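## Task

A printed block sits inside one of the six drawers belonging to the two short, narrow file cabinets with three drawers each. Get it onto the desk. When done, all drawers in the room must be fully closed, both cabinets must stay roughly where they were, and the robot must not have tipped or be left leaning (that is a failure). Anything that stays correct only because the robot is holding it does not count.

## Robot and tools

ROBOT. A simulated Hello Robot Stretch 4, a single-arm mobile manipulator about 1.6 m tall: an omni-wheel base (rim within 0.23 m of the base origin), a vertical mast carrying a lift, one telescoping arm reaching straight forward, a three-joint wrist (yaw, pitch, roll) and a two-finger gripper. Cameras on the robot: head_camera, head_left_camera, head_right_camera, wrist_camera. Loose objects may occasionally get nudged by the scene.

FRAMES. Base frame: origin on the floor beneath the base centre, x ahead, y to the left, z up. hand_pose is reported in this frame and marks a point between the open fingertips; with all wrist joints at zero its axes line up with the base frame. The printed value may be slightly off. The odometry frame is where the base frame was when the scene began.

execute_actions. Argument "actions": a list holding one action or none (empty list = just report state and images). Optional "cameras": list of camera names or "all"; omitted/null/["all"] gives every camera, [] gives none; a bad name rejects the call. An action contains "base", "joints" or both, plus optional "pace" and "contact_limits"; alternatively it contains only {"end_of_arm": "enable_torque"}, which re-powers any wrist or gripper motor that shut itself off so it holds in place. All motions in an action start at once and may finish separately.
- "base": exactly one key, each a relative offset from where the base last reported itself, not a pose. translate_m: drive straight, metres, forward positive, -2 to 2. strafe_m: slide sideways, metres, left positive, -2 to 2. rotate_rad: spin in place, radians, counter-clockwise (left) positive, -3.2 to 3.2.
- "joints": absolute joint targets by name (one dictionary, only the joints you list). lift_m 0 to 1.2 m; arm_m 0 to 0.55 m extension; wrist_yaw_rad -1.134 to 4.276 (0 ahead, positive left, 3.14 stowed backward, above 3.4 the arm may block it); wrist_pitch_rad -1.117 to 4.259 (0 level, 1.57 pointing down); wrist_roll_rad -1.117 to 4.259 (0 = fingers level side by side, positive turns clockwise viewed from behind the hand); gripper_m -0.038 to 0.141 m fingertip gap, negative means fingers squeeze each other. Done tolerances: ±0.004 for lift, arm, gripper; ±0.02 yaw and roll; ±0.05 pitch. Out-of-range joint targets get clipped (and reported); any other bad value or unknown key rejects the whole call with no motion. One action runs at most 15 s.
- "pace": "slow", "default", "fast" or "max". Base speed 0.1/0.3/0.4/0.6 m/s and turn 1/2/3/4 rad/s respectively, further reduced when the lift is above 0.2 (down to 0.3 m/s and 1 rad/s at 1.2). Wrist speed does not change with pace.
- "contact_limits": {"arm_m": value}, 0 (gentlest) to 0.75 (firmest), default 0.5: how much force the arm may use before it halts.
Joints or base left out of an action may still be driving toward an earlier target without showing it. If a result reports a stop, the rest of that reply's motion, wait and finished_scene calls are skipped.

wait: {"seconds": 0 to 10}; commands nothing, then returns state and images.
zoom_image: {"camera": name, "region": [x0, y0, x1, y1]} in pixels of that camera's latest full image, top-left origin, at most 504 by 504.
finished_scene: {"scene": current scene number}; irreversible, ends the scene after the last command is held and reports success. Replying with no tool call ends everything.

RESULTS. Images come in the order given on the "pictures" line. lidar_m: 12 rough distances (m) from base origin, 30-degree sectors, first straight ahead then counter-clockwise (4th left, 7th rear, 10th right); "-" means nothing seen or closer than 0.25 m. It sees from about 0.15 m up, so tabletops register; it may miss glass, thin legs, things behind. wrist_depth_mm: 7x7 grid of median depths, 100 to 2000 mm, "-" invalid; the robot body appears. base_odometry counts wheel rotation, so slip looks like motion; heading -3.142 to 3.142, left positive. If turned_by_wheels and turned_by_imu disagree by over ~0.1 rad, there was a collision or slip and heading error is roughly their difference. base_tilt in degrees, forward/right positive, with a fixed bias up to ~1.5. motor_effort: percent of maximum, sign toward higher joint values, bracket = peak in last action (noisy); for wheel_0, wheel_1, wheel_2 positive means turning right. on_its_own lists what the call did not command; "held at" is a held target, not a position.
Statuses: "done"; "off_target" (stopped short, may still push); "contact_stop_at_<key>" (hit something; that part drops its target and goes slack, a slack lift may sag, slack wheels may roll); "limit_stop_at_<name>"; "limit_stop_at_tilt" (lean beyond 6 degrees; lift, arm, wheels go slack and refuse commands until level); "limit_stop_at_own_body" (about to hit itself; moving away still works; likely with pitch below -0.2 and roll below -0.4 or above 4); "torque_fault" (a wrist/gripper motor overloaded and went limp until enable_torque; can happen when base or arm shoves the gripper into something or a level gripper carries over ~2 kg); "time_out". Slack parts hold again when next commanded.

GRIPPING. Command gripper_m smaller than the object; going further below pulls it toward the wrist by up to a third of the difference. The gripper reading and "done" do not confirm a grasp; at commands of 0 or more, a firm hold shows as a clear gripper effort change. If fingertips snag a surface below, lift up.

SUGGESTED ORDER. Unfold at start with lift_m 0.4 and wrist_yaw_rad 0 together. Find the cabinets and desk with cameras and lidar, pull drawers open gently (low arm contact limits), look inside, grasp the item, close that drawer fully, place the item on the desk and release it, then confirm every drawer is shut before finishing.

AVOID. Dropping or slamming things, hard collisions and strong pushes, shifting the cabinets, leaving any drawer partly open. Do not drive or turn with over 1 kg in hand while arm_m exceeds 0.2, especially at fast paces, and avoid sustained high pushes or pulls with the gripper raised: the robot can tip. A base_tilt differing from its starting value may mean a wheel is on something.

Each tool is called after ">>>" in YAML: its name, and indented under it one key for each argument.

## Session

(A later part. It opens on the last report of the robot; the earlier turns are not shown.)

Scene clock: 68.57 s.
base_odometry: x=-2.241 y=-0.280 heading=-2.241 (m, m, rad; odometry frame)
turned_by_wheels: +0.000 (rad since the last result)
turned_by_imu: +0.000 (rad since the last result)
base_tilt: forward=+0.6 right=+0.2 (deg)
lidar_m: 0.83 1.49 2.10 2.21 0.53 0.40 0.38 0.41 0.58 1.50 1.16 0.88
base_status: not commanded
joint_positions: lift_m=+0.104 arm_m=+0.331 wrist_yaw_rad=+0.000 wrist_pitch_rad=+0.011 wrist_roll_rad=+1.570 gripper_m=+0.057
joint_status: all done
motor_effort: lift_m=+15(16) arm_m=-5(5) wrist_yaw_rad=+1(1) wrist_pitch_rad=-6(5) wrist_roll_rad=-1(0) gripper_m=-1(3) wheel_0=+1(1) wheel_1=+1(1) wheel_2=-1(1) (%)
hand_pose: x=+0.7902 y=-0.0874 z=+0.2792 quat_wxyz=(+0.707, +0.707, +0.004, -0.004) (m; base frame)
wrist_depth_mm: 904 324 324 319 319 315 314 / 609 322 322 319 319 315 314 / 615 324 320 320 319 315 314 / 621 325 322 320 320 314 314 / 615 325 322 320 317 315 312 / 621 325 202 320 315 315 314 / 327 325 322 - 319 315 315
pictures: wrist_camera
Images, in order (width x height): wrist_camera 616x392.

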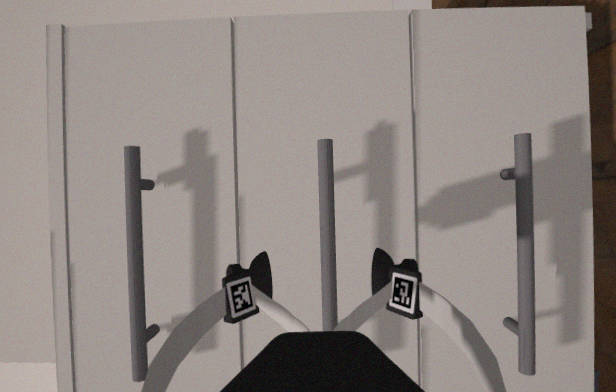

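>>> execute_actions:
  actions:
    - {"joints":{"arm_m":0.385,"lift_m":0.099},"contact_limits":{"arm_m":0.15}}
  cameras: []

>>> execute_actions:
  actions:
    - {"joints":{"gripper_m":-0.02}}
  cameras: ["wrist_camera"]

>>> execute_actions:
  actions:
    - {"joints":{"arm_m":0.06}}
  cameras: ["head_camera"]

>>> zoom_image:
  camera: "head_camera"
  region: [150, 320, 290, 450]

Scene clock: 71.57 s.
base_odometry: x=-2.241 y=-0.280 heading=-2.241 (m, m, rad; odometry frame)
turned_by_wheels: +0.000 (rad since the last result)
turned_by_imu: +0.000 (rad since the last result)
base_tilt: forward=+0.7 right=+0.2 (deg)
lidar_m: 0.83 1.47 2.06 2.23 0.57 0.39 0.37 0.41 0.59 1.48 1.16 0.88
base_status: not commanded
joint_positions: lift_m=+0.099 arm_m=+0.384 wrist_yaw_rad=+0.000 wrist_pitch_rad=+0.011 wrist_roll_rad=+1.570 gripper_m=+0.057
joint_status: all done
motor_effort: lift_m=+16(16) arm_m=+5(6) wrist_yaw_rad=+1(1) wrist_pitch_rad=-5(5) wrist_roll_rad=+0(1) gripper_m=-2(2) wheel_0=+1(1) wheel_1=+0(1) wheel_2=-1(1) (%)
contact_limits: arm_m 0.15
hand_pose: x=+0.8435 y=-0.0874 z=+0.2742 quat_wxyz=(+0.707, +0.707, +0.004, -0.004) (m; base frame)
wrist_depth_mm: 271 270 267 266 264 262 262 / 271 270 267 266 265 262 262 / 271 270 267 266 265 263 260 / 273 270 268 267 264 263 235 / 272 270 268 265 264 262 245 / 272 271 204 266 264 262 245 / 272 270 268 - 265 262 254
pictures: none
No camera images: the call's "cameras" was empty. Leave "cameras" out to get every camera's image.

Scene clock: 73.07 s.
base_odometry: x=-2.241 y=-0.280 heading=-2.241 (m, m, rad; odometry frame)
turned_by_wheels: +0.000 (rad since the last result)
turned_by_imu: +0.000 (rad since the last result)
base_tilt: forward=+0.6 right=+0.2 (deg)
lidar_m: 0.83 1.49 2.08 2.22 0.56 0.41 0.39 0.41 0.60 1.48 1.17 0.88
base_status: not commanded
joint_positions: lift_m=+0.099 arm_m=+0.384 wrist_yaw_rad=+0.001 wrist_pitch_rad=+0.012 wrist_roll_rad=+1.570 gripper_m=-0.019
joint_status: all done
motor_effort: lift_m=+15(15) arm_m=+3(5) wrist_yaw_rad=-2(2) wrist_pitch_rad=-8(7) wrist_roll_rad=-1(0) gripper_m=-21(20) wheel_0=+1(1) wheel_1=+0(1) wheel_2=+0(1) (%)
hand_pose: x=+0.8439 y=-0.0871 z=+0.2740 quat_wxyz=(+0.707, +0.707, +0.005, -0.004) (m; base frame)
wrist_depth_mm: 271 268 263 260 259 262 262 / 271 270 264 262 259 263 260 / 271 268 264 262 258 263 260 / 271 270 264 262 260 263 236 / 271 268 264 262 260 262 245 / 272 270 183 207 182 263 246 / 272 270 265 - 260 262 253
pictures: wrist_camera
Images, in order (width x height): wrist_camera 616x392.

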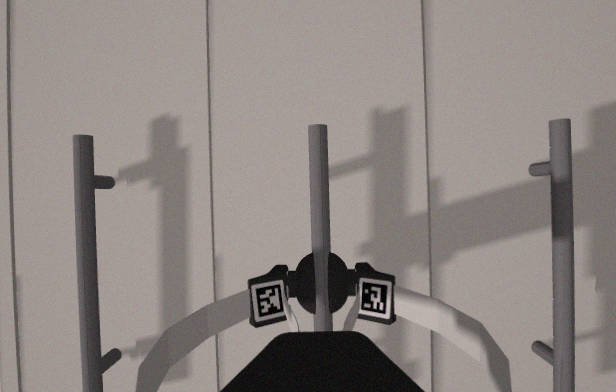

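Scene clock: 75.17 s.
base_odometry: x=-2.241 y=-0.280 heading=-2.241 (m, m, rad; odometry frame)
turned_by_wheels: +0.000 (rad since the last result)
turned_by_imu: +0.000 (rad since the last result)
base_tilt: forward=+0.7 right=+0.2 (deg)
lidar_m: 0.51 1.48 2.08 2.22 0.57 0.41 0.37 0.42 0.59 1.48 1.17 0.54
base_status: not commanded
joint_positions: lift_m=+0.099 arm_m=+0.061 wrist_yaw_rad=+0.003 wrist_pitch_rad=+0.013 wrist_roll_rad=+1.570 gripper_m=-0.019
joint_status: all done
motor_effort: lift_m=+15(15) arm_m=-5(7) wrist_yaw_rad=-8(8) wrist_pitch_rad=-10(11) wrist_roll_rad=-1(0) gripper_m=-18(22) wheel_0=+0(1) wheel_1=-1(1) wheel_2=+1(2) (%)
hand_pose: x=+0.5205 y=-0.0865 z=+0.2736 quat_wxyz=(+0.707, +0.707, +0.006, -0.004) (m; base frame)
wrist_depth_mm: 1160 1182 262 259 258 580 402 / 1182 1182 263 260 258 580 404 / 1182 1160 264 260 259 585 407 / 1182 1205 264 260 260 585 410 / 1205 1205 264 260 259 591 410 / 1182 1205 183 206 182 535 415 / 1205 1182 264 - 260 517 415
pictures: head_camera
Images, in order (width x height): head_camera 420x560.

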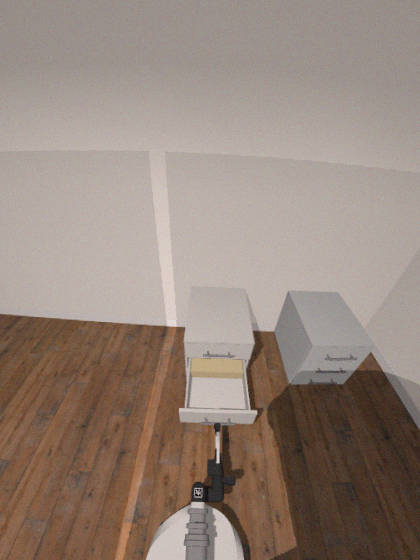

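Region (150, 320, 290, 450) of head_camera's 420x560 image, scaled by 3.600, with more detail than that image has; it fills the top 468 rows of this view, and the rest is white.

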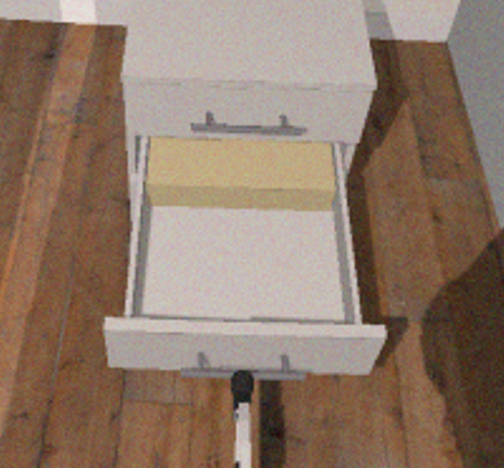

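Empty. Close it.

>>> execute_actions:
  actions:
    - {"joints":{"gripper_m":0.057,"arm_m":0.38},"contact_limits":{"arm_m":0.3}}
  cameras: []

>>> execute_actions:
  actions:
    - {"joints":{"arm_m":0.405},"contact_limits":{"arm_m":0.2},"pace":"slow"}
  cameras: ["wrist_camera"]

>>> execute_actions:
  actions:
    - {"joints":{"arm_m":0.3}}
  cameras: []

Scene clock: 78.83 s.
base_odometry: x=-2.241 y=-0.280 heading=-2.241 (m, m, rad; odometry frame)
turned_by_wheels: +0.000 (rad since the last result)
turned_by_imu: +0.000 (rad since the last result)
base_tilt: forward=+0.7 right=+0.2 (deg)
lidar_m: 0.83 1.50 2.09 2.22 0.55 0.41 0.38 0.41 0.56 1.49 1.15 0.90
base_status: not commanded
joint_positions: lift_m=+0.099 arm_m=+0.379 wrist_yaw_rad=+0.000 wrist_pitch_rad=+0.011 wrist_roll_rad=+1.570 gripper_m=+0.057
joint_status: all done
motor_effort: lift_m=+16(15) arm_m=+5(12) wrist_yaw_rad=+0(14) wrist_pitch_rad=-6(11) wrist_roll_rad=-2(0) gripper_m=-3(19) wheel_0=+0(2) wheel_1=+0(1) wheel_2=+1(4) (%)
contact_limits: arm_m 0.3
hand_pose: x=+0.8385 y=-0.0874 z=+0.2742 quat_wxyz=(+0.707, +0.707, +0.004, -0.004) (m; base frame)
wrist_depth_mm: 278 278 276 273 271 270 268 / 279 277 276 273 271 270 268 / 279 277 276 274 272 270 267 / 281 277 276 272 271 270 248 / 279 277 274 274 272 270 254 / 279 278 204 273 271 271 255 / 279 258 276 - 271 270 268
pictures: none
No camera images: the call's "cameras" was empty. Leave "cameras" out to get every camera's image.

Scene clock: 80.13 s.
base_odometry: x=-2.241 y=-0.280 heading=-2.241 (m, m, rad; odometry frame)
turned_by_wheels: +0.000 (rad since the last result)
turned_by_imu: +0.000 (rad since the last result)
base_tilt: forward=+0.7 right=+0.2 (deg)
lidar_m: 0.82 1.48 2.09 2.22 0.57 0.40 0.39 0.40 0.60 1.48 1.16 0.90
base_status: not commanded
joint_positions: lift_m=+0.099 arm_m=+0.404 wrist_yaw_rad=+0.000 wrist_pitch_rad=+0.011 wrist_roll_rad=+1.570 gripper_m=+0.057
joint_status: all done
motor_effort: lift_m=+15(16) arm_m=+5(4) wrist_yaw_rad=+0(0) wrist_pitch_rad=-6(5) wrist_roll_rad=+0(1) gripper_m=-2(3) wheel_0=+0(0) wheel_1=+0(0) wheel_2=+1(1) (%)
contact_limits: arm_m 0.2
hand_pose: x=+0.8635 y=-0.0874 z=+0.2742 quat_wxyz=(+0.707, +0.707, +0.004, -0.004) (m; base frame)
wrist_depth_mm: 253 253 250 248 247 245 243 / 253 253 250 249 247 245 244 / 254 251 251 248 247 244 243 / 254 252 250 248 247 246 244 / 253 253 250 249 247 245 244 / 254 253 204 216 246 245 243 / 254 252 251 - 246 245 244
pictures: wrist_camera
Images, in order (width x height): wrist_camera 616x392.

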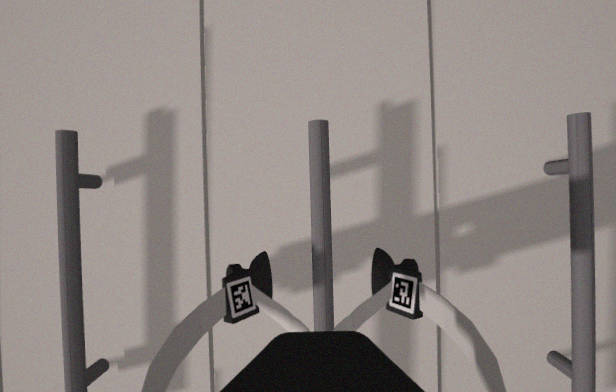

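Scene clock: 81.43 s.
base_odometry: x=-2.241 y=-0.280 heading=-2.241 (m, m, rad; odometry frame)
turned_by_wheels: +0.000 (rad since the last result)
turned_by_imu: +0.000 (rad since the last result)
base_tilt: forward=+0.7 right=+0.2 (deg)
lidar_m: 0.84 1.48 2.08 2.22 0.53 0.41 0.38 0.42 0.57 1.47 1.17 0.91
base_status: not commanded
joint_positions: lift_m=+0.099 arm_m=+0.301 wrist_yaw_rad=+0.000 wrist_pitch_rad=+0.011 wrist_roll_rad=+1.570 gripper_m=+0.057
joint_status: all done
motor_effort: lift_m=+16(16) arm_m=-5(5) wrist_yaw_rad=+1(0) wrist_pitch_rad=-7(6) wrist_roll_rad=-1(1) gripper_m=-3(2) wheel_0=+0(0) wheel_1=+0(0) wheel_2=+1(0) (%)
hand_pose: x=+0.7602 y=-0.0874 z=+0.2741 quat_wxyz=(+0.707, +0.707, +0.004, -0.004) (m; base frame)
wrist_depth_mm: 931 917 917 917 357 347 373 / 931 357 355 353 349 347 364 / 946 357 355 353 349 347 345 / 931 359 355 353 351 347 345 / 946 357 355 353 349 349 347 / 946 357 203 351 347 347 347 / 946 357 357 - 349 347 347
pictures: none
No camera images: the call's "cameras" was empty. Leave "cameras" out to get every camera's image.

>>> execute_actions:
  actions:
    - {"joints":{"lift_m":0.03,"wrist_pitch_rad":0.3}}
  cameras: ["wrist_camera"]

Scene clock: 84.60 s.
base_odometry: x=-2.241 y=-0.280 heading=-2.241 (m, m, rad; odometry frame)
turned_by_wheels: +0.000 (rad since the last result)
turned_by_imu: +0.000 (rad since the last result)
base_tilt: forward=+0.7 right=+0.2 (deg)
lidar_m: 0.84 1.48 2.08 2.22 0.56 0.41 0.39 0.41 0.59 1.50 1.19 0.91
base_status: not commanded
joint_positions: lift_m=+0.030 arm_m=+0.301 wrist_yaw_rad=+0.000 wrist_pitch_rad=+0.302 wrist_roll_rad=+1.570 gripper_m=+0.057
joint_status: all done
motor_effort: lift_m=+15(15) arm_m=-5(5) wrist_yaw_rad=+2(1) wrist_pitch_rad=-5(2) wrist_roll_rad=-1(1) gripper_m=-2(4) wheel_0=+0(0) wheel_1=+0(0) wheel_2=+1(1) (%)
hand_pose: x=+0.7472 y=-0.0874 z=+0.1226 quat_wxyz=(+0.699, +0.699, +0.106, -0.106) (m; base frame)
wrist_depth_mm: 314 330 878 549 370 252 204 / 309 327 345 368 373 253 206 / 309 325 347 368 377 256 206 / 309 327 347 368 379 257 208 / 307 325 342 366 359 259 208 / 309 325 204 362 320 247 210 / 310 322 345 - 342 238 211
pictures: wrist_camera
Images, in order (width x height): wrist_camera 616x392.

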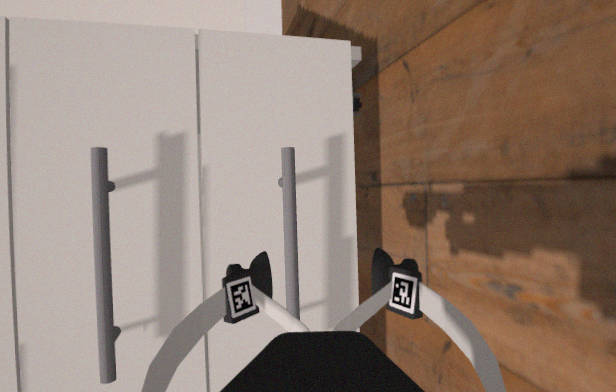

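>>> execute_actions:
  actions:
    - {"joints":{"arm_m":0.395},"contact_limits":{"arm_m":0.15}}
  cameras: ["wrist_camera"]

>>> execute_actions:
  actions:
    - {"joints":{"gripper_m":-0.02}}
  cameras: ["wrist_camera"]

>>> execute_actions:
  actions:
    - {"joints":{"arm_m":0.08}}
  cameras: ["head_camera"]

>>> zoom_image:
  camera: "head_camera"
  region: [150, 320, 290, 450]

Scene clock: 89.20 s.
base_odometry: x=-2.241 y=-0.280 heading=-2.241 (m, m, rad; odometry frame)
turned_by_wheels: +0.000 (rad since the last result)
turned_by_imu: +0.000 (rad since the last result)
base_tilt: forward=+0.7 right=+0.1 (deg)
lidar_m: 0.82 1.47 2.10 2.22 0.55 0.40 0.38 0.41 0.58 1.49 1.17 0.90
base_status: not commanded
joint_positions: lift_m=+0.030 arm_m=+0.394 wrist_yaw_rad=+0.000 wrist_pitch_rad=+0.302 wrist_roll_rad=+1.570 gripper_m=+0.057
joint_status: all done
motor_effort: lift_m=+15(15) arm_m=+5(7) wrist_yaw_rad=+0(1) wrist_pitch_rad=-5(5) wrist_roll_rad=-1(2) gripper_m=-3(2) wheel_0=+0(0) wheel_1=+0(0) wheel_2=+0(1) (%)
contact_limits: arm_m 0.15
hand_pose: x=+0.8404 y=-0.0874 z=+0.1225 quat_wxyz=(+0.699, +0.699, +0.107, -0.106) (m; base frame)
wrist_depth_mm: 229 240 257 272 307 251 203 / 229 240 257 271 290 252 206 / 224 240 256 268 290 255 206 / 222 239 254 268 290 257 208 / 223 239 252 268 286 258 208 / 223 238 204 263 281 248 209 / 222 236 252 - 322 237 210
pictures: wrist_camera
Images, in order (width x height): wrist_camera 616x392.

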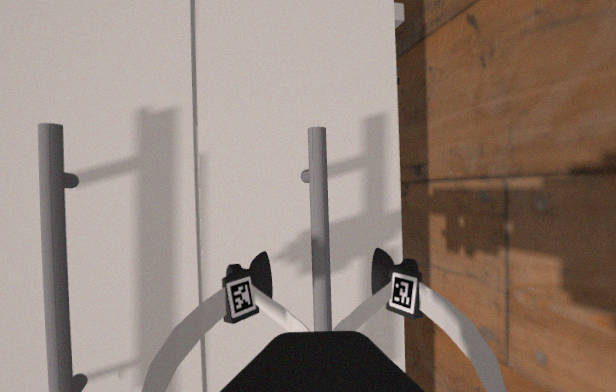

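Scene clock: 90.70 s.
base_odometry: x=-2.241 y=-0.280 heading=-2.241 (m, m, rad; odometry frame)
turned_by_wheels: +0.000 (rad since the last result)
turned_by_imu: +0.000 (rad since the last result)
base_tilt: forward=+0.7 right=+0.2 (deg)
lidar_m: 0.83 1.48 2.11 2.21 0.56 0.40 0.38 0.42 0.59 1.49 1.18 0.90
base_status: not commanded
joint_positions: lift_m=+0.030 arm_m=+0.394 wrist_yaw_rad=+0.000 wrist_pitch_rad=+0.302 wrist_roll_rad=+1.570 gripper_m=-0.020
joint_status: all done
motor_effort: lift_m=+15(16) arm_m=+5(5) wrist_yaw_rad=+2(5) wrist_pitch_rad=-3(6) wrist_roll_rad=-1(0) gripper_m=-15(13) wheel_0=+0(0) wheel_1=+0(0) wheel_2=+1(1) (%)
hand_pose: x=+0.8404 y=-0.0875 z=+0.1226 quat_wxyz=(+0.699, +0.699, +0.106, -0.106) (m; base frame)
wrist_depth_mm: 229 241 257 272 307 251 204 / 228 240 257 272 290 253 205 / 225 240 257 268 289 255 206 / 223 240 255 268 290 257 208 / 224 240 255 266 290 259 208 / 223 239 248 204 184 248 210 / 222 236 252 - 324 233 210
pictures: wrist_camera
Images, in order (width x height): wrist_camera 616x392.

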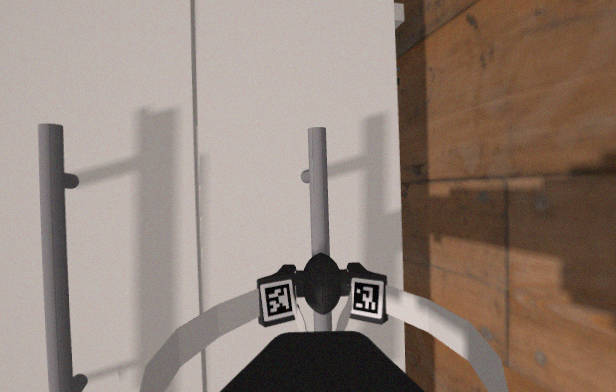

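Scene clock: 92.77 s.
base_odometry: x=-2.241 y=-0.280 heading=-2.241 (m, m, rad; odometry frame)
turned_by_wheels: +0.000 (rad since the last result)
turned_by_imu: +0.000 (rad since the last result)
base_tilt: forward=+0.6 right=+0.2 (deg)
lidar_m: 0.84 1.49 2.10 2.21 0.56 0.41 0.37 0.41 0.56 1.49 1.18 0.90
base_status: not commanded
joint_positions: lift_m=+0.030 arm_m=+0.081 wrist_yaw_rad=+0.000 wrist_pitch_rad=+0.303 wrist_roll_rad=+1.570 gripper_m=-0.020
joint_status: all done
motor_effort: lift_m=+15(15) arm_m=-5(4) wrist_yaw_rad=+1(1) wrist_pitch_rad=-6(7) wrist_roll_rad=-1(1) gripper_m=-14(13) wheel_0=+0(0) wheel_1=+0(0) wheel_2=+1(0) (%)
hand_pose: x=+0.5272 y=-0.0875 z=+0.1225 quat_wxyz=(+0.699, +0.699, +0.107, -0.107) (m; base frame)
wrist_depth_mm: 991 1025 1078 691 373 252 205 / 991 1042 1118 627 373 255 206 / 504 530 564 591 379 256 208 / 504 525 559 585 384 258 208 / 504 530 564 580 364 260 210 / 500 530 549 204 184 250 211 / 504 521 569 - 345 235 211
pictures: head_camera
Images, in order (width x height): head_camera 420x560.

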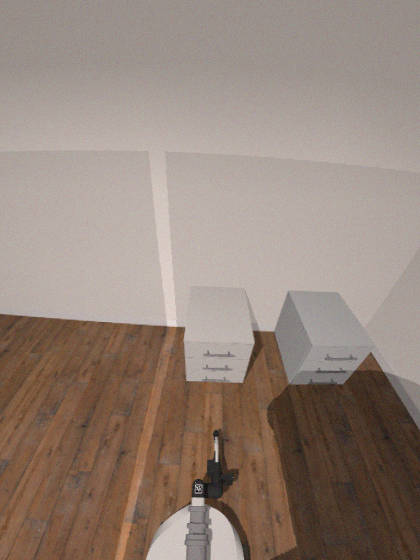

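Region (150, 320, 290, 450) of head_camera's 420x560 image, scaled by 3.600, with more detail than that image has; it fills the top 468 rows of this view, and the rest is white.

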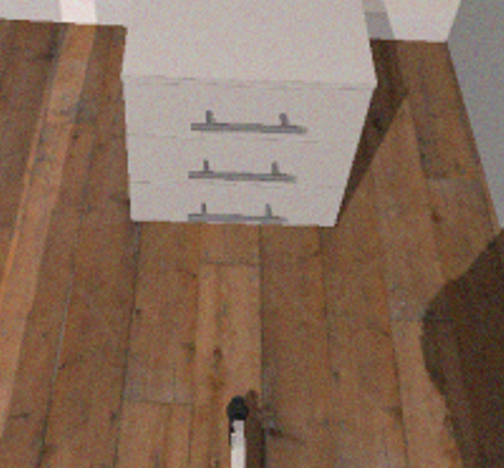

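>>> execute_actions:
  actions:
    - {"joints":{"arm_m":0.412,"gripper_m":0.057},"contact_limits":{"arm_m":0.15}}
  cameras: ["wrist_camera"]

>>> execute_actions:
  actions:
    - {"joints":{"gripper_m":-0.02}}
  cameras: ["wrist_camera"]

>>> execute_actions:
  actions:
    - {"joints":{"arm_m":0.09}}
  cameras: ["head_camera"]

>>> zoom_image:
  camera: "head_camera"
  region: [150, 320, 290, 450]

Scene clock: 97.20 s.
base_odometry: x=-2.241 y=-0.280 heading=-2.241 (m, m, rad; odometry frame)
turned_by_wheels: +0.000 (rad since the last result)
turned_by_imu: +0.000 (rad since the last result)
base_tilt: forward=+0.6 right=+0.2 (deg)
lidar_m: 0.83 1.48 2.10 2.23 0.55 0.40 0.39 0.42 0.58 1.48 1.17 0.92
base_status: not commanded
joint_positions: lift_m=+0.030 arm_m=+0.410 wrist_yaw_rad=-0.003 wrist_pitch_rad=+0.300 wrist_roll_rad=+1.570 gripper_m=+0.057
joint_status: all done
motor_effort: lift_m=+15(16) arm_m=+8(8) wrist_yaw_rad=+9(8) wrist_pitch_rad=+0(5) wrist_roll_rad=-1(1) gripper_m=-2(14) wheel_0=+0(0) wheel_1=+0(0) wheel_2=-2(2) (%)
contact_limits: arm_m 0.15
hand_pose: x=+0.8567 y=-0.0881 z=+0.1230 quat_wxyz=(+0.699, +0.699, +0.105, -0.107) (m; base frame)
wrist_depth_mm: 214 225 241 255 273 253 205 / 213 225 241 254 272 255 206 / 214 225 239 250 271 258 208 / 202 225 239 249 271 258 208 / 209 224 236 253 268 260 210 / 210 224 193 249 263 249 210 / 210 220 237 - 272 240 211
pictures: wrist_camera
Images, in order (width x height): wrist_camera 616x392.

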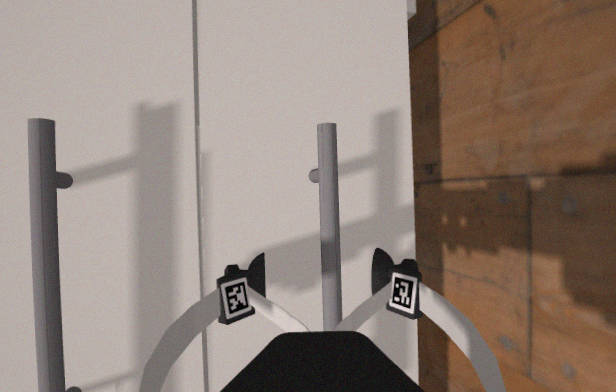

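Scene clock: 98.70 s.
base_odometry: x=-2.241 y=-0.280 heading=-2.241 (m, m, rad; odometry frame)
turned_by_wheels: +0.000 (rad since the last result)
turned_by_imu: +0.000 (rad since the last result)
base_tilt: forward=+0.7 right=+0.2 (deg)
lidar_m: 0.83 1.51 2.07 2.23 0.55 0.41 0.38 0.41 0.59 1.49 1.17 0.90
base_status: not commanded
joint_positions: lift_m=+0.030 arm_m=+0.411 wrist_yaw_rad=+0.001 wrist_pitch_rad=+0.308 wrist_roll_rad=+1.570 gripper_m=-0.019
joint_status: all done
motor_effort: lift_m=+17(17) arm_m=+4(8) wrist_yaw_rad=+0(8) wrist_pitch_rad=-21(21) wrist_roll_rad=-1(0) gripper_m=-18(20) wheel_0=+0(0) wheel_1=+0(0) wheel_2=-1(2) (%)
hand_pose: x=+0.8572 y=-0.0873 z=+0.1209 quat_wxyz=(+0.699, +0.698, +0.109, -0.108) (m; base frame)
wrist_depth_mm: 212 224 233 249 266 244 200 / 213 224 232 247 266 247 201 / 212 224 232 246 265 249 202 / 211 224 232 243 266 250 204 / 199 224 232 241 265 253 204 / 209 223 183 213 183 233 204 / 211 220 231 - 267 255 206
pictures: wrist_camera
Images, in order (width x height): wrist_camera 616x392.

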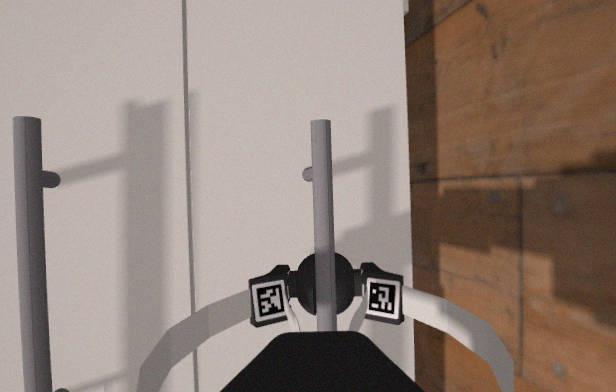

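Scene clock: 100.77 s.
base_odometry: x=-2.241 y=-0.280 heading=-2.241 (m, m, rad; odometry frame)
turned_by_wheels: +0.000 (rad since the last result)
turned_by_imu: +0.000 (rad since the last result)
base_tilt: forward=+0.7 right=+0.2 (deg)
lidar_m: 0.52 1.49 2.10 2.23 0.57 0.40 0.39 0.41 0.57 1.50 1.17 0.55
base_status: not commanded
joint_positions: lift_m=+0.030 arm_m=+0.091 wrist_yaw_rad=+0.002 wrist_pitch_rad=+0.310 wrist_roll_rad=+1.570 gripper_m=-0.019
joint_status: all done
on_its_own: wrist_pitch_rad is at rest, and its effort (-27) is outside its rest range (-23 to +23)
motor_effort: lift_m=+17(18) arm_m=-5(8) wrist_yaw_rad=-5(5) wrist_pitch_rad=-27(27) wrist_roll_rad=-1(1) gripper_m=-17(19) wheel_0=+0(0) wheel_1=+0(0) wheel_2=+1(0) (%)
hand_pose: x=+0.5367 y=-0.0869 z=+0.1204 quat_wxyz=(+0.699, +0.698, +0.110, -0.108) (m; base frame)
wrist_depth_mm: 960 1008 233 247 265 245 200 / 960 1025 233 247 265 248 202 / 492 521 233 244 265 250 204 / 492 521 233 242 264 251 204 / 492 517 233 240 264 253 206 / 492 517 183 213 185 233 206 / 492 508 232 - 267 244 207
pictures: head_camera
Images, in order (width x height): head_camera 420x560.

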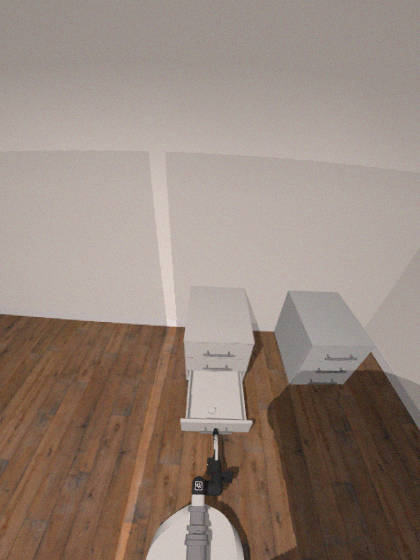

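Region (150, 320, 290, 450) of head_camera's 420x560 image, scaled by 3.600, with more detail than that image has; it fills the top 468 rows of this view, and the rest is white.

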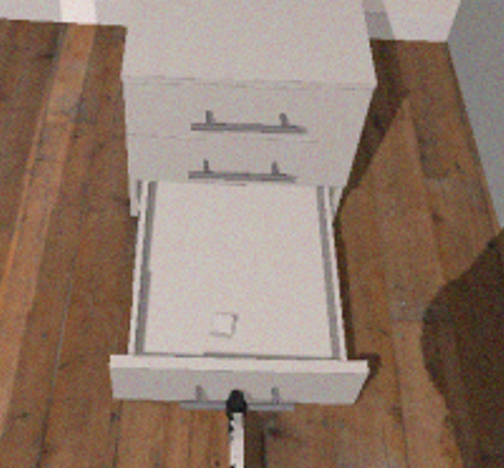

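>>> execute_actions:
  actions:
    - {"joints":{"gripper_m":0.057}}
  cameras: []

>>> execute_actions:
  actions:
    - {"joints":{"arm_m":0.02}}
  cameras: []

>>> execute_actions:
  actions:
    - {"joints":{"lift_m":0.4,"wrist_roll_rad":0}}
  cameras: []

>>> execute_actions:
  actions:
    - {"joints":{"wrist_pitch_rad":1.57,"arm_m":0.44}}
  cameras: ["head_camera","wrist_camera"]

Scene clock: 105.03 s.
base_odometry: x=-2.241 y=-0.280 heading=-2.241 (m, m, rad; odometry frame)
turned_by_wheels: +0.000 (rad since the last result)
turned_by_imu: +0.000 (rad since the last result)
base_tilt: forward=+0.7 right=+0.2 (deg)
lidar_m: 0.54 1.48 2.09 2.22 0.53 0.42 0.37 0.41 0.59 1.49 1.18 0.59
base_status: not commanded
joint_positions: lift_m=+0.030 arm_m=+0.091 wrist_yaw_rad=+0.000 wrist_pitch_rad=+0.303 wrist_roll_rad=+1.570 gripper_m=+0.057
joint_status: all done
motor_effort: lift_m=+17(18) arm_m=-5(5) wrist_yaw_rad=+1(5) wrist_pitch_rad=-6(26) wrist_roll_rad=+0(0) gripper_m=-3(18) wheel_0=+0(0) wheel_1=+0(0) wheel_2=+0(0) (%)
hand_pose: x=+0.5371 y=-0.0874 z=+0.1222 quat_wxyz=(+0.699, +0.699, +0.107, -0.107) (m; base frame)
wrist_depth_mm: 976 1025 247 258 277 251 204 / 976 1008 247 258 277 254 206 / 496 521 247 253 276 256 208 / 492 517 247 253 276 258 208 / 492 517 245 253 273 260 210 / 496 517 203 229 267 249 210 / 492 508 244 - 278 239 211
pictures: none
No camera images: the call's "cameras" was empty. Leave "cameras" out to get every camera's image.

Scene clock: 105.70 s.
base_odometry: x=-2.241 y=-0.280 heading=-2.241 (m, m, rad; odometry frame)
turned_by_wheels: +0.000 (rad since the last result)
turned_by_imu: +0.000 (rad since the last result)
base_tilt: forward=+0.7 right=+0.2 (deg)
lidar_m: 0.52 1.49 2.08 2.22 0.54 0.41 0.38 0.40 0.59 1.49 1.16 0.56
base_status: not commanded
joint_positions: lift_m=+0.030 arm_m=+0.062 wrist_yaw_rad=+0.000 wrist_pitch_rad=+0.302 wrist_roll_rad=+1.570 gripper_m=+0.057
joint_status: arm_m limit_stop_at_own_body (moved -0.029 of -0.071)
on_its_own: lift_m is slack since a limit_stop_at_own_body; arm_m is slack since a limit_stop_at_own_body (your +0.020 is given up)
motor_effort: lift_m=+18(18) arm_m=+0(4) wrist_yaw_rad=+2(5) wrist_pitch_rad=-6(6) wrist_roll_rad=-1(1) gripper_m=-2(2) wheel_0=+0(0) wheel_1=+0(0) wheel_2=+0(0) (%)
hand_pose: x=+0.5080 y=-0.0875 z=+0.1223 quat_wxyz=(+0.699, +0.699, +0.107, -0.107) (m; base frame)
wrist_depth_mm: 991 1042 277 289 307 251 205 / 991 1042 276 289 312 254 206 / 517 544 276 286 315 257 208 / 521 544 274 283 319 258 208 / 521 549 272 283 306 259 210 / 517 549 204 279 298 249 211 / 517 544 276 - 325 239 211
pictures: none
No camera images: the call's "cameras" was empty. Leave "cameras" out to get every camera's image.

not run: a stop came earlier in this reply.

not run: a stop came earlier in this reply.

>>> execute_actions:
  actions:
    - {"base":{"translate_m":-0.04}}
  cameras: []

>>> execute_actions:
  actions:
    - {"joints":{"lift_m":0.4,"wrist_roll_rad":0}}
  cameras: []

>>> execute_actions:
  actions:
    - {"base":{"translate_m":0.1},"joints":{"wrist_pitch_rad":1.57,"arm_m":0.38}}
  cameras: ["head_camera","wrist_camera"]

Scene clock: 108.90 s.
base_odometry: x=-2.216 y=-0.249 heading=-2.241 (m, m, rad; odometry frame)
turned_by_wheels: +0.000 (rad since the last result)
turned_by_imu: +0.000 (rad since the last result)
base_tilt: forward=+0.6 right=+0.1 (deg)
lidar_m: 0.58 1.53 2.15 1.30 0.50 0.37 0.34 0.36 0.54 1.50 1.26 0.61
base_status: done
joint_positions: lift_m=+0.030 arm_m=+0.062 wrist_yaw_rad=+0.000 wrist_pitch_rad=+0.302 wrist_roll_rad=+1.570 gripper_m=+0.057
joint_status: not commanded
on_its_own: lift_m is slack since a limit_stop_at_own_body; arm_m is slack since a limit_stop_at_own_body (your +0.020 is given up)
motor_effort: lift_m=+18(18) arm_m=+0(0) wrist_yaw_rad=+2(0) wrist_pitch_rad=-5(6) wrist_roll_rad=-1(0) gripper_m=-2(3) wheel_0=+0(5) wheel_1=+0(5) wheel_2=-1(7) (%)
hand_pose: x=+0.5080 y=-0.0875 z=+0.1223 quat_wxyz=(+0.699, +0.699, +0.107, -0.107) (m; base frame)
wrist_depth_mm: 1025 1078 320 338 349 252 206 / 1042 1098 315 330 351 255 206 / 554 585 317 330 353 257 208 / 554 574 315 330 345 259 209 / 549 580 310 325 342 262 210 / 549 580 203 322 322 249 211 / 554 585 314 - 345 239 211
pictures: none
No camera images: the call's "cameras" was empty. Leave "cameras" out to get every camera's image.

Scene clock: 111.40 s.
base_odometry: x=-2.216 y=-0.249 heading=-2.241 (m, m, rad; odometry frame)
turned_by_wheels: +0.000 (rad since the last result)
turned_by_imu: +0.000 (rad since the last result)
base_tilt: forward=+0.6 right=+0.2 (deg)
lidar_m: 0.56 1.53 2.15 1.31 0.50 0.37 0.34 0.36 0.52 1.49 1.23 0.58
base_status: not commanded
joint_positions: lift_m=+0.400 arm_m=+0.062 wrist_yaw_rad=+0.000 wrist_pitch_rad=+0.302 wrist_roll_rad=+0.000 gripper_m=+0.057
joint_status: all done
on_its_own: arm_m is slack since a limit_stop_at_own_body (your +0.020 is given up)
motor_effort: lift_m=+20(19) arm_m=+0(0) wrist_yaw_rad=+0(2) wrist_pitch_rad=-5(4) wrist_roll_rad=-3(3) gripper_m=-1(3) wheel_0=+0(0) wheel_1=+0(0) wheel_2=-1(1) (%)
hand_pose: x=+0.5080 y=-0.0875 z=+0.4921 quat_wxyz=(+0.989, +0.000, +0.151, +0.000) (m; base frame)
wrist_depth_mm: 1118 1118 1098 1098 1078 1078 1060 / 1160 1160 1138 1160 1138 1098 1098 / 1229 1229 634 634 627 1160 842 / 1281 1255 668 640 647 1229 842 / 1336 1336 691 683 683 1182 842 / 1078 1060 203 707 214 991 866 / 866 831 778 - 707 778 788
pictures: none
No camera images: the call's "cameras" was empty. Leave "cameras" out to get every camera's image.

Scene clock: 113.47 s.
base_odometry: x=-2.278 y=-0.327 heading=-2.241 (m, m, rad; odometry frame)
turned_by_wheels: +0.000 (rad since the last result)
turned_by_imu: +0.000 (rad since the last result)
base_tilt: forward=+0.7 right=+0.2 (deg)
lidar_m: 0.47 1.43 1.99 2.23 0.66 0.47 0.44 0.47 0.69 1.49 1.08 0.46
base_status: done
joint_positions: lift_m=+0.400 arm_m=+0.379 wrist_yaw_rad=+0.000 wrist_pitch_rad=+1.570 wrist_roll_rad=+0.000 gripper_m=+0.057
joint_status: all done
motor_effort: lift_m=+20(20) arm_m=+5(6) wrist_yaw_rad=+0(1) wrist_pitch_rad=+1(6) wrist_roll_rad=-1(2) gripper_m=-2(2) wheel_0=+2(6) wheel_1=+1(5) wheel_2=+1(10) (%)
hand_pose: x=+0.5503 y=-0.0874 z=+0.2896 quat_wxyz=(+0.707, +0.000, +0.707, +0.000) (m; base frame)
wrist_depth_mm: 525 525 459 452 449 442 504 / 535 525 459 455 449 445 504 / 530 525 459 455 449 449 504 / 530 525 459 455 449 433 504 / 530 530 459 455 449 379 500 / 535 525 204 324 214 320 508 / 535 530 525 - 517 512 504
pictures: head_camera, wrist_camera
Images, in order (width x height): head_camera 420x560, wrist_camera 616x392.

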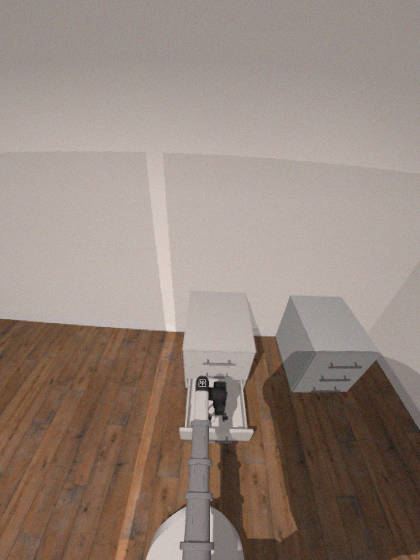

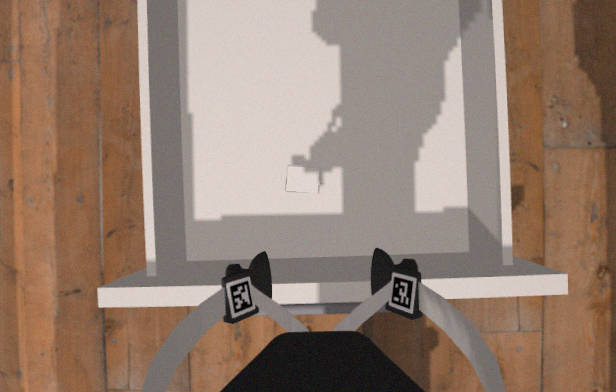

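>>> execute_actions:
  actions:
    - {"base":{"strafe_m":0.015},"joints":{"arm_m":0.448,"lift_m":0.33,"gripper_m":0.07}}
  cameras: []

>>> execute_actions:
  actions:
    - {"joints":{"lift_m":0.25}}
  cameras: ["wrist_camera"]

Scene clock: 116.63 s.
base_odometry: x=-2.267 y=-0.336 heading=-2.241 (m, m, rad; odometry frame)
turned_by_wheels: +0.000 (rad since the last result)
turned_by_imu: +0.000 (rad since the last result)
base_tilt: forward=+0.6 right=+0.2 (deg)
lidar_m: 0.49 1.42 1.99 2.21 0.65 0.47 0.44 0.47 0.67 1.50 1.08 0.49
base_status: done
joint_positions: lift_m=+0.330 arm_m=+0.447 wrist_yaw_rad=+0.000 wrist_pitch_rad=+1.570 wrist_roll_rad=+0.000 gripper_m=+0.070
joint_status: all done
motor_effort: lift_m=+16(19) arm_m=+5(8) wrist_yaw_rad=+0(0) wrist_pitch_rad=+2(1) wrist_roll_rad=-1(1) gripper_m=-1(4) wheel_0=+2(5) wheel_1=-1(7) wheel_2=-1(1) (%)
hand_pose: x=+0.6183 y=-0.0874 z=+0.2199 quat_wxyz=(+0.707, +0.000, +0.707, +0.000) (m; base frame)
wrist_depth_mm: 459 336 387 384 379 377 317 / 459 359 387 384 379 375 322 / 459 355 387 387 382 377 324 / 459 379 389 384 382 377 310 / 462 375 389 382 379 377 314 / 459 368 196 387 195 377 315 / 462 304 322 - 307 283 294
pictures: none
No camera images: the call's "cameras" was empty. Leave "cameras" out to get every camera's image.

Scene clock: 117.93 s.
base_odometry: x=-2.267 y=-0.336 heading=-2.241 (m, m, rad; odometry frame)
turned_by_wheels: +0.000 (rad since the last result)
turned_by_imu: +0.000 (rad since the last result)
base_tilt: forward=+0.6 right=+0.2 (deg)
lidar_m: 0.46 1.43 1.99 2.21 0.65 0.47 0.44 0.47 0.68 1.49 1.11 0.48
base_status: not commanded
joint_positions: lift_m=+0.250 arm_m=+0.447 wrist_yaw_rad=+0.000 wrist_pitch_rad=+1.570 wrist_roll_rad=+0.000 gripper_m=+0.070
joint_status: all done
motor_effort: lift_m=+16(18) arm_m=+5(5) wrist_yaw_rad=+0(0) wrist_pitch_rad=+1(3) wrist_roll_rad=-1(1) gripper_m=-1(2) wheel_0=+2(1) wheel_1=-1(1) wheel_2=-1(1) (%)
hand_pose: x=+0.6183 y=-0.0874 z=+0.1399 quat_wxyz=(+0.707, +0.000, +0.707, +0.000) (m; base frame)
wrist_depth_mm: 243 309 306 301 300 297 294 / 309 307 306 304 300 297 291 / 310 307 307 304 301 298 294 / 307 303 306 304 301 298 294 / 307 300 306 303 301 298 297 / 377 294 198 304 196 298 297 / 377 258 307 - 301 283 289
pictures: wrist_camera
Images, in order (width x height): wrist_camera 616x392.

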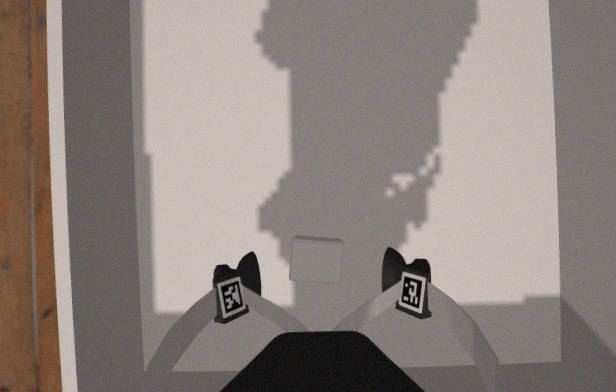

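>>> execute_actions:
  actions:
    - {"joints":{"lift_m":0.197}}
  cameras: ["wrist_camera"]

>>> execute_actions:
  actions:
    - {"joints":{"gripper_m":0.015}}
  cameras: ["wrist_camera"]

>>> execute_actions:
  actions:
    - {"joints":{"lift_m":0.36}}
  cameras: ["wrist_camera"]

Scene clock: 120.57 s.
base_odometry: x=-2.267 y=-0.336 heading=-2.241 (m, m, rad; odometry frame)
turned_by_wheels: +0.000 (rad since the last result)
turned_by_imu: +0.000 (rad since the last result)
base_tilt: forward=+0.7 right=+0.2 (deg)
lidar_m: 0.48 1.43 2.00 2.22 0.62 0.46 0.44 0.47 0.68 1.52 1.11 0.49
base_status: not commanded
joint_positions: lift_m=+0.197 arm_m=+0.447 wrist_yaw_rad=+0.000 wrist_pitch_rad=+1.570 wrist_roll_rad=+0.000 gripper_m=+0.070
joint_status: all done
motor_effort: lift_m=+15(18) arm_m=+5(5) wrist_yaw_rad=+0(0) wrist_pitch_rad=+1(1) wrist_roll_rad=-1(1) gripper_m=-1(2) wheel_0=+2(1) wheel_1=-1(1) wheel_2=-1(1) (%)
hand_pose: x=+0.6183 y=-0.0874 z=+0.0869 quat_wxyz=(+0.707, +0.000, +0.707, +0.000) (m; base frame)
wrist_depth_mm: 218 255 252 250 248 245 243 / 213 255 252 250 248 245 244 / 211 254 253 251 248 246 244 / 209 254 253 250 249 246 244 / 208 255 253 250 248 247 244 / 206 255 198 222 195 246 245 / 208 256 254 - 249 246 245
pictures: wrist_camera
Images, in order (width x height): wrist_camera 616x392.

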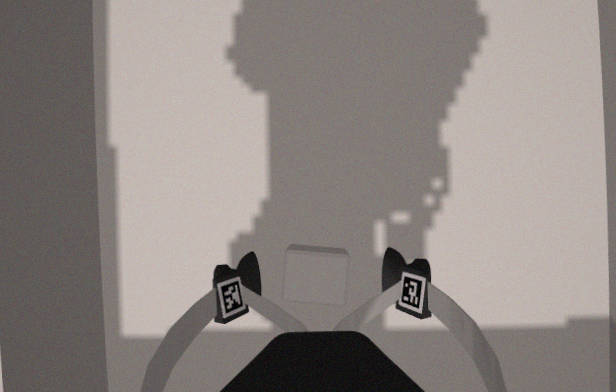

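Scene clock: 121.90 s.
base_odometry: x=-2.267 y=-0.336 heading=-2.241 (m, m, rad; odometry frame)
turned_by_wheels: +0.000 (rad since the last result)
turned_by_imu: +0.000 (rad since the last result)
base_tilt: forward=+0.7 right=+0.2 (deg)
lidar_m: 0.48 1.43 2.00 2.20 0.64 0.45 0.43 0.47 0.67 1.49 1.10 0.48
base_status: not commanded
joint_positions: lift_m=+0.197 arm_m=+0.447 wrist_yaw_rad=+0.000 wrist_pitch_rad=+1.570 wrist_roll_rad=+0.000 gripper_m=+0.015
joint_status: all done
motor_effort: lift_m=+15(15) arm_m=+5(5) wrist_yaw_rad=-1(0) wrist_pitch_rad=+1(2) wrist_roll_rad=-1(2) gripper_m=-15(16) wheel_0=+1(1) wheel_1=-1(1) wheel_2=-1(1) (%)
hand_pose: x=+0.6183 y=-0.0874 z=+0.0869 quat_wxyz=(+0.707, +0.000, +0.707, +0.000) (m; base frame)
wrist_depth_mm: 218 255 252 249 247 245 243 / 213 253 253 250 247 246 243 / 211 254 252 251 247 246 244 / 210 256 252 250 248 247 244 / 208 255 253 220 247 246 244 / 206 255 189 216 190 246 246 / 208 255 254 - 249 246 245
pictures: wrist_camera
Images, in order (width x height): wrist_camera 616x392.

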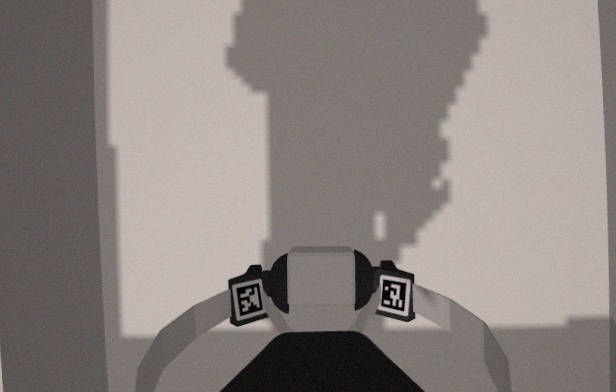

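Scene clock: 123.67 s.
base_odometry: x=-2.267 y=-0.336 heading=-2.241 (m, m, rad; odometry frame)
turned_by_wheels: +0.000 (rad since the last result)
turned_by_imu: +0.000 (rad since the last result)
base_tilt: forward=+0.7 right=+0.2 (deg)
lidar_m: 0.49 1.43 2.00 2.21 0.65 0.47 0.45 0.48 0.70 1.50 1.09 0.49
base_status: not commanded
joint_positions: lift_m=+0.360 arm_m=+0.447 wrist_yaw_rad=+0.000 wrist_pitch_rad=+1.570 wrist_roll_rad=+0.000 gripper_m=+0.015
joint_status: all done
motor_effort: lift_m=+20(23) arm_m=+5(5) wrist_yaw_rad=+1(0) wrist_pitch_rad=+1(2) wrist_roll_rad=-2(1) gripper_m=-17(14) wheel_0=+2(1) wheel_1=-1(1) wheel_2=-1(1) (%)
hand_pose: x=+0.6183 y=-0.0874 z=+0.2495 quat_wxyz=(+0.707, +0.000, +0.707, +0.000) (m; base frame)
wrist_depth_mm: 488 364 418 415 410 404 462 / 488 484 415 413 410 404 462 / 492 484 415 413 410 407 466 / 488 488 415 415 410 407 462 / 492 484 418 220 413 407 462 / 492 488 189 216 191 379 466 / 492 304 324 - 307 285 296
pictures: wrist_camera
Images, in order (width x height): wrist_camera 616x392.

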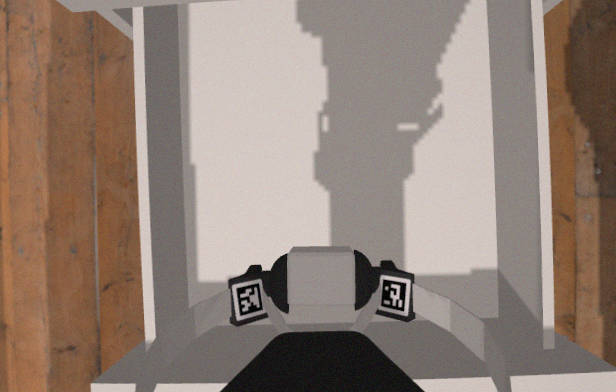

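>>> execute_actions:
  actions:
    - {"base":{"translate_m":-0.1},"joints":{"arm_m":0.1,"gripper_m":0.005}}
  cameras: []

>>> execute_actions:
  actions:
    - {"joints":{"wrist_pitch_rad":0.0}}
  cameras: ["head_camera"]

>>> execute_actions:
  actions:
    - {"joints":{"lift_m":0.0}}
  cameras: ["head_camera","wrist_camera"]

Scene clock: 128.67 s.
base_odometry: x=-2.204 y=-0.258 heading=-2.241 (m, m, rad; odometry frame)
turned_by_wheels: +0.000 (rad since the last result)
turned_by_imu: +0.000 (rad since the last result)
base_tilt: forward=+0.6 right=+0.1 (deg)
lidar_m: 0.55 1.52 2.15 1.31 0.50 0.37 0.34 0.36 0.52 1.50 1.23 0.60
base_status: done
joint_positions: lift_m=+0.360 arm_m=+0.101 wrist_yaw_rad=+0.000 wrist_pitch_rad=+1.570 wrist_roll_rad=+0.000 gripper_m=+0.005
joint_status: all done
motor_effort: lift_m=+20(21) arm_m=-5(5) wrist_yaw_rad=+1(0) wrist_pitch_rad=+1(1) wrist_roll_rad=-1(1) gripper_m=-20(19) wheel_0=+1(4) wheel_1=+0(7) wheel_2=-1(9) (%)
hand_pose: x=+0.2719 y=-0.0874 z=+0.2495 quat_wxyz=(+0.707, +0.000, +0.707, +0.000) (m; base frame)
wrist_depth_mm: 488 488 480 473 469 469 466 / 492 488 480 477 473 466 466 / 492 492 480 477 473 469 466 / 492 488 484 473 473 469 466 / 492 488 484 220 473 469 469 / 492 488 189 214 187 473 469 / 496 300 287 - 473 473 466
pictures: none
No camera images: the call's "cameras" was empty. Leave "cameras" out to get every camera's image.

Scene clock: 130.17 s.
base_odometry: x=-2.204 y=-0.258 heading=-2.241 (m, m, rad; odometry frame)
turned_by_wheels: +0.000 (rad since the last result)
turned_by_imu: +0.000 (rad since the last result)
base_tilt: forward=+0.7 right=+0.2 (deg)
lidar_m: 0.55 1.53 2.15 1.31 0.51 0.35 0.34 0.38 0.53 1.50 1.24 0.60
base_status: not commanded
joint_positions: lift_m=+0.360 arm_m=+0.101 wrist_yaw_rad=+0.000 wrist_pitch_rad=+0.003 wrist_roll_rad=+0.000 gripper_m=+0.005
joint_status: all done
motor_effort: lift_m=+20(20) arm_m=-5(5) wrist_yaw_rad=+1(2) wrist_pitch_rad=-7(9) wrist_roll_rad=-1(1) gripper_m=-19(21) wheel_0=+0(0) wheel_1=+0(0) wheel_2=-2(1) (%)
hand_pose: x=+0.5602 y=-0.0874 z=+0.5371 quat_wxyz=(+1.000, +0.000, +0.002, +0.000) (m; base frame)
wrist_depth_mm: 1205 1182 1182 1160 1160 1118 1138 / 1205 1182 1182 1160 1182 1138 1118 / 1205 1205 1205 1160 1138 1138 1138 / 1205 1205 1182 1182 1160 1138 1118 / 1229 1205 603 220 591 1138 866 / 1205 1205 189 214 187 1060 891 / 1205 1182 603 - 591 591 891
pictures: head_camera
Images, in order (width x height): head_camera 420x560.

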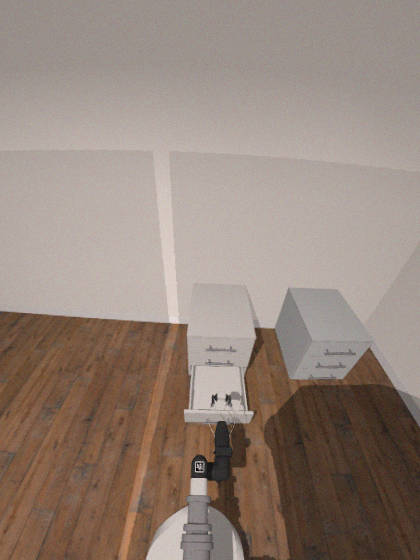

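Scene clock: 132.63 s.
base_odometry: x=-2.204 y=-0.258 heading=-2.241 (m, m, rad; odometry frame)
turned_by_wheels: +0.000 (rad since the last result)
turned_by_imu: +0.000 (rad since the last result)
base_tilt: forward=+0.6 right=+0.2 (deg)
lidar_m: 0.58 1.55 2.14 1.31 0.48 0.37 0.35 0.37 0.53 1.50 1.24 0.63
base_status: not commanded
joint_positions: lift_m=+0.000 arm_m=+0.101 wrist_yaw_rad=+0.000 wrist_pitch_rad=+0.003 wrist_roll_rad=+0.000 gripper_m=+0.005
joint_status: all done
motor_effort: lift_m=+15(20) arm_m=-5(5) wrist_yaw_rad=+1(1) wrist_pitch_rad=-9(6) wrist_roll_rad=-1(2) gripper_m=-19(19) wheel_0=+1(1) wheel_1=+0(0) wheel_2=-1(1) (%)
hand_pose: x=+0.5602 y=-0.0874 z=+0.1776 quat_wxyz=(+1.000, +0.000, +0.001, +0.000) (m; base frame)
wrist_depth_mm: 1205 1182 597 591 591 1138 1118 / 1205 1205 597 597 585 1138 866 / 1205 1182 597 597 591 1138 842 / 1229 1205 603 591 585 1138 854 / 1182 281 279 220 274 273 273 / 750 281 189 213 187 272 273 / 508 281 281 - 245 273 272
pictures: head_camera, wrist_camera
Images, in order (width x height): head_camera 420x560, wrist_camera 616x392.

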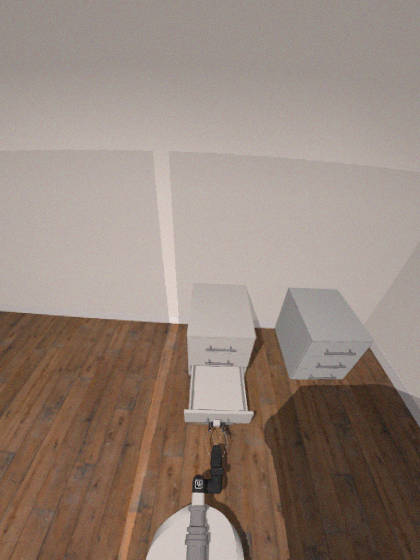

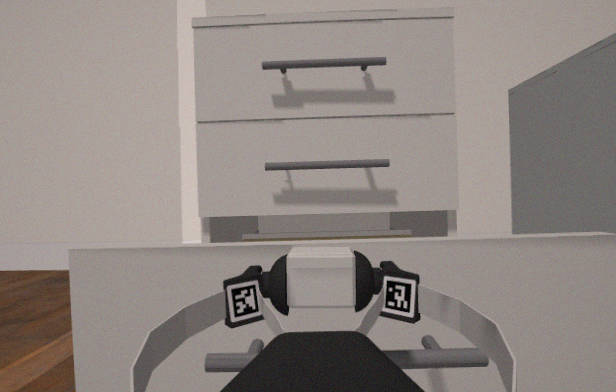

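>>> execute_actions:
  actions:
    - {"joints":{"arm_m":0.47},"contact_limits":{"arm_m":0.15},"pace":"slow"}
  cameras: ["head_camera","wrist_camera"]

Scene clock: 138.33 s.
base_odometry: x=-2.204 y=-0.258 heading=-2.241 (m, m, rad; odometry frame)
turned_by_wheels: +0.000 (rad since the last result)
turned_by_imu: +0.000 (rad since the last result)
base_tilt: forward=+0.7 right=+0.1 (deg)
lidar_m: 0.88 1.55 2.12 1.33 0.49 0.37 0.34 0.37 0.54 1.50 1.21 0.92
base_status: not commanded
joint_positions: lift_m=+0.000 arm_m=+0.456 wrist_yaw_rad=-0.003 wrist_pitch_rad=+0.002 wrist_roll_rad=+0.000 gripper_m=+0.005
joint_status: arm_m contact_stop (moved +0.356 of +0.369)
on_its_own: arm_m is slack since a contact_stop (your +0.470 is given up)
motor_effort: lift_m=+15(16) arm_m=+0(17) wrist_yaw_rad=+11(27) wrist_pitch_rad=-5(7) wrist_roll_rad=-1(1) gripper_m=-18(19) wheel_0=+2(4) wheel_1=+2(2) wheel_2=-2(7) (%)
contact_limits: arm_m 0.15
hand_pose: x=+0.9156 y=-0.0884 z=+0.1778 quat_wxyz=(+1.000, +0.000, +0.001, -0.002) (m; base frame)
wrist_depth_mm: 239 236 236 235 234 232 231 / 240 237 237 236 235 233 232 / 240 237 236 236 235 233 233 / 240 238 237 236 236 234 233 / 241 239 238 220 236 234 234 / 241 239 187 208 187 234 234 / 241 240 238 - 236 207 233
pictures: head_camera, wrist_camera
Images, in order (width x height): head_camera 420x560, wrist_camera 616x392.

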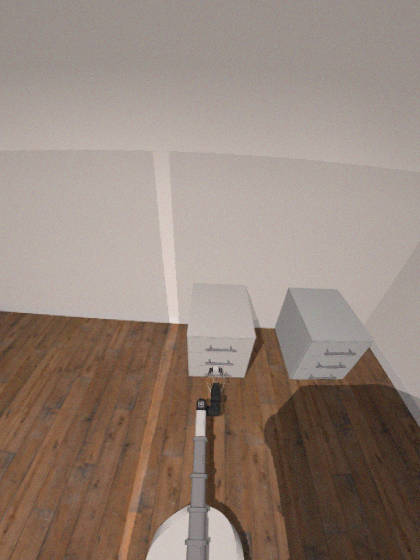

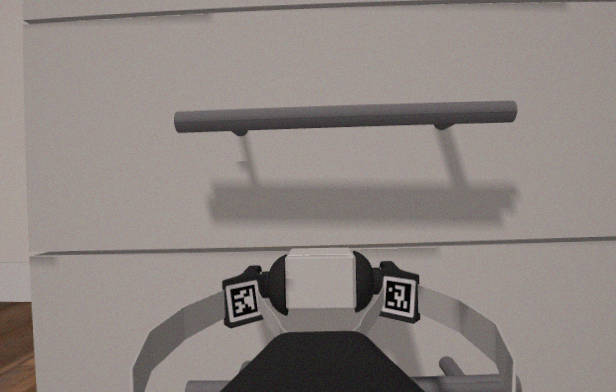

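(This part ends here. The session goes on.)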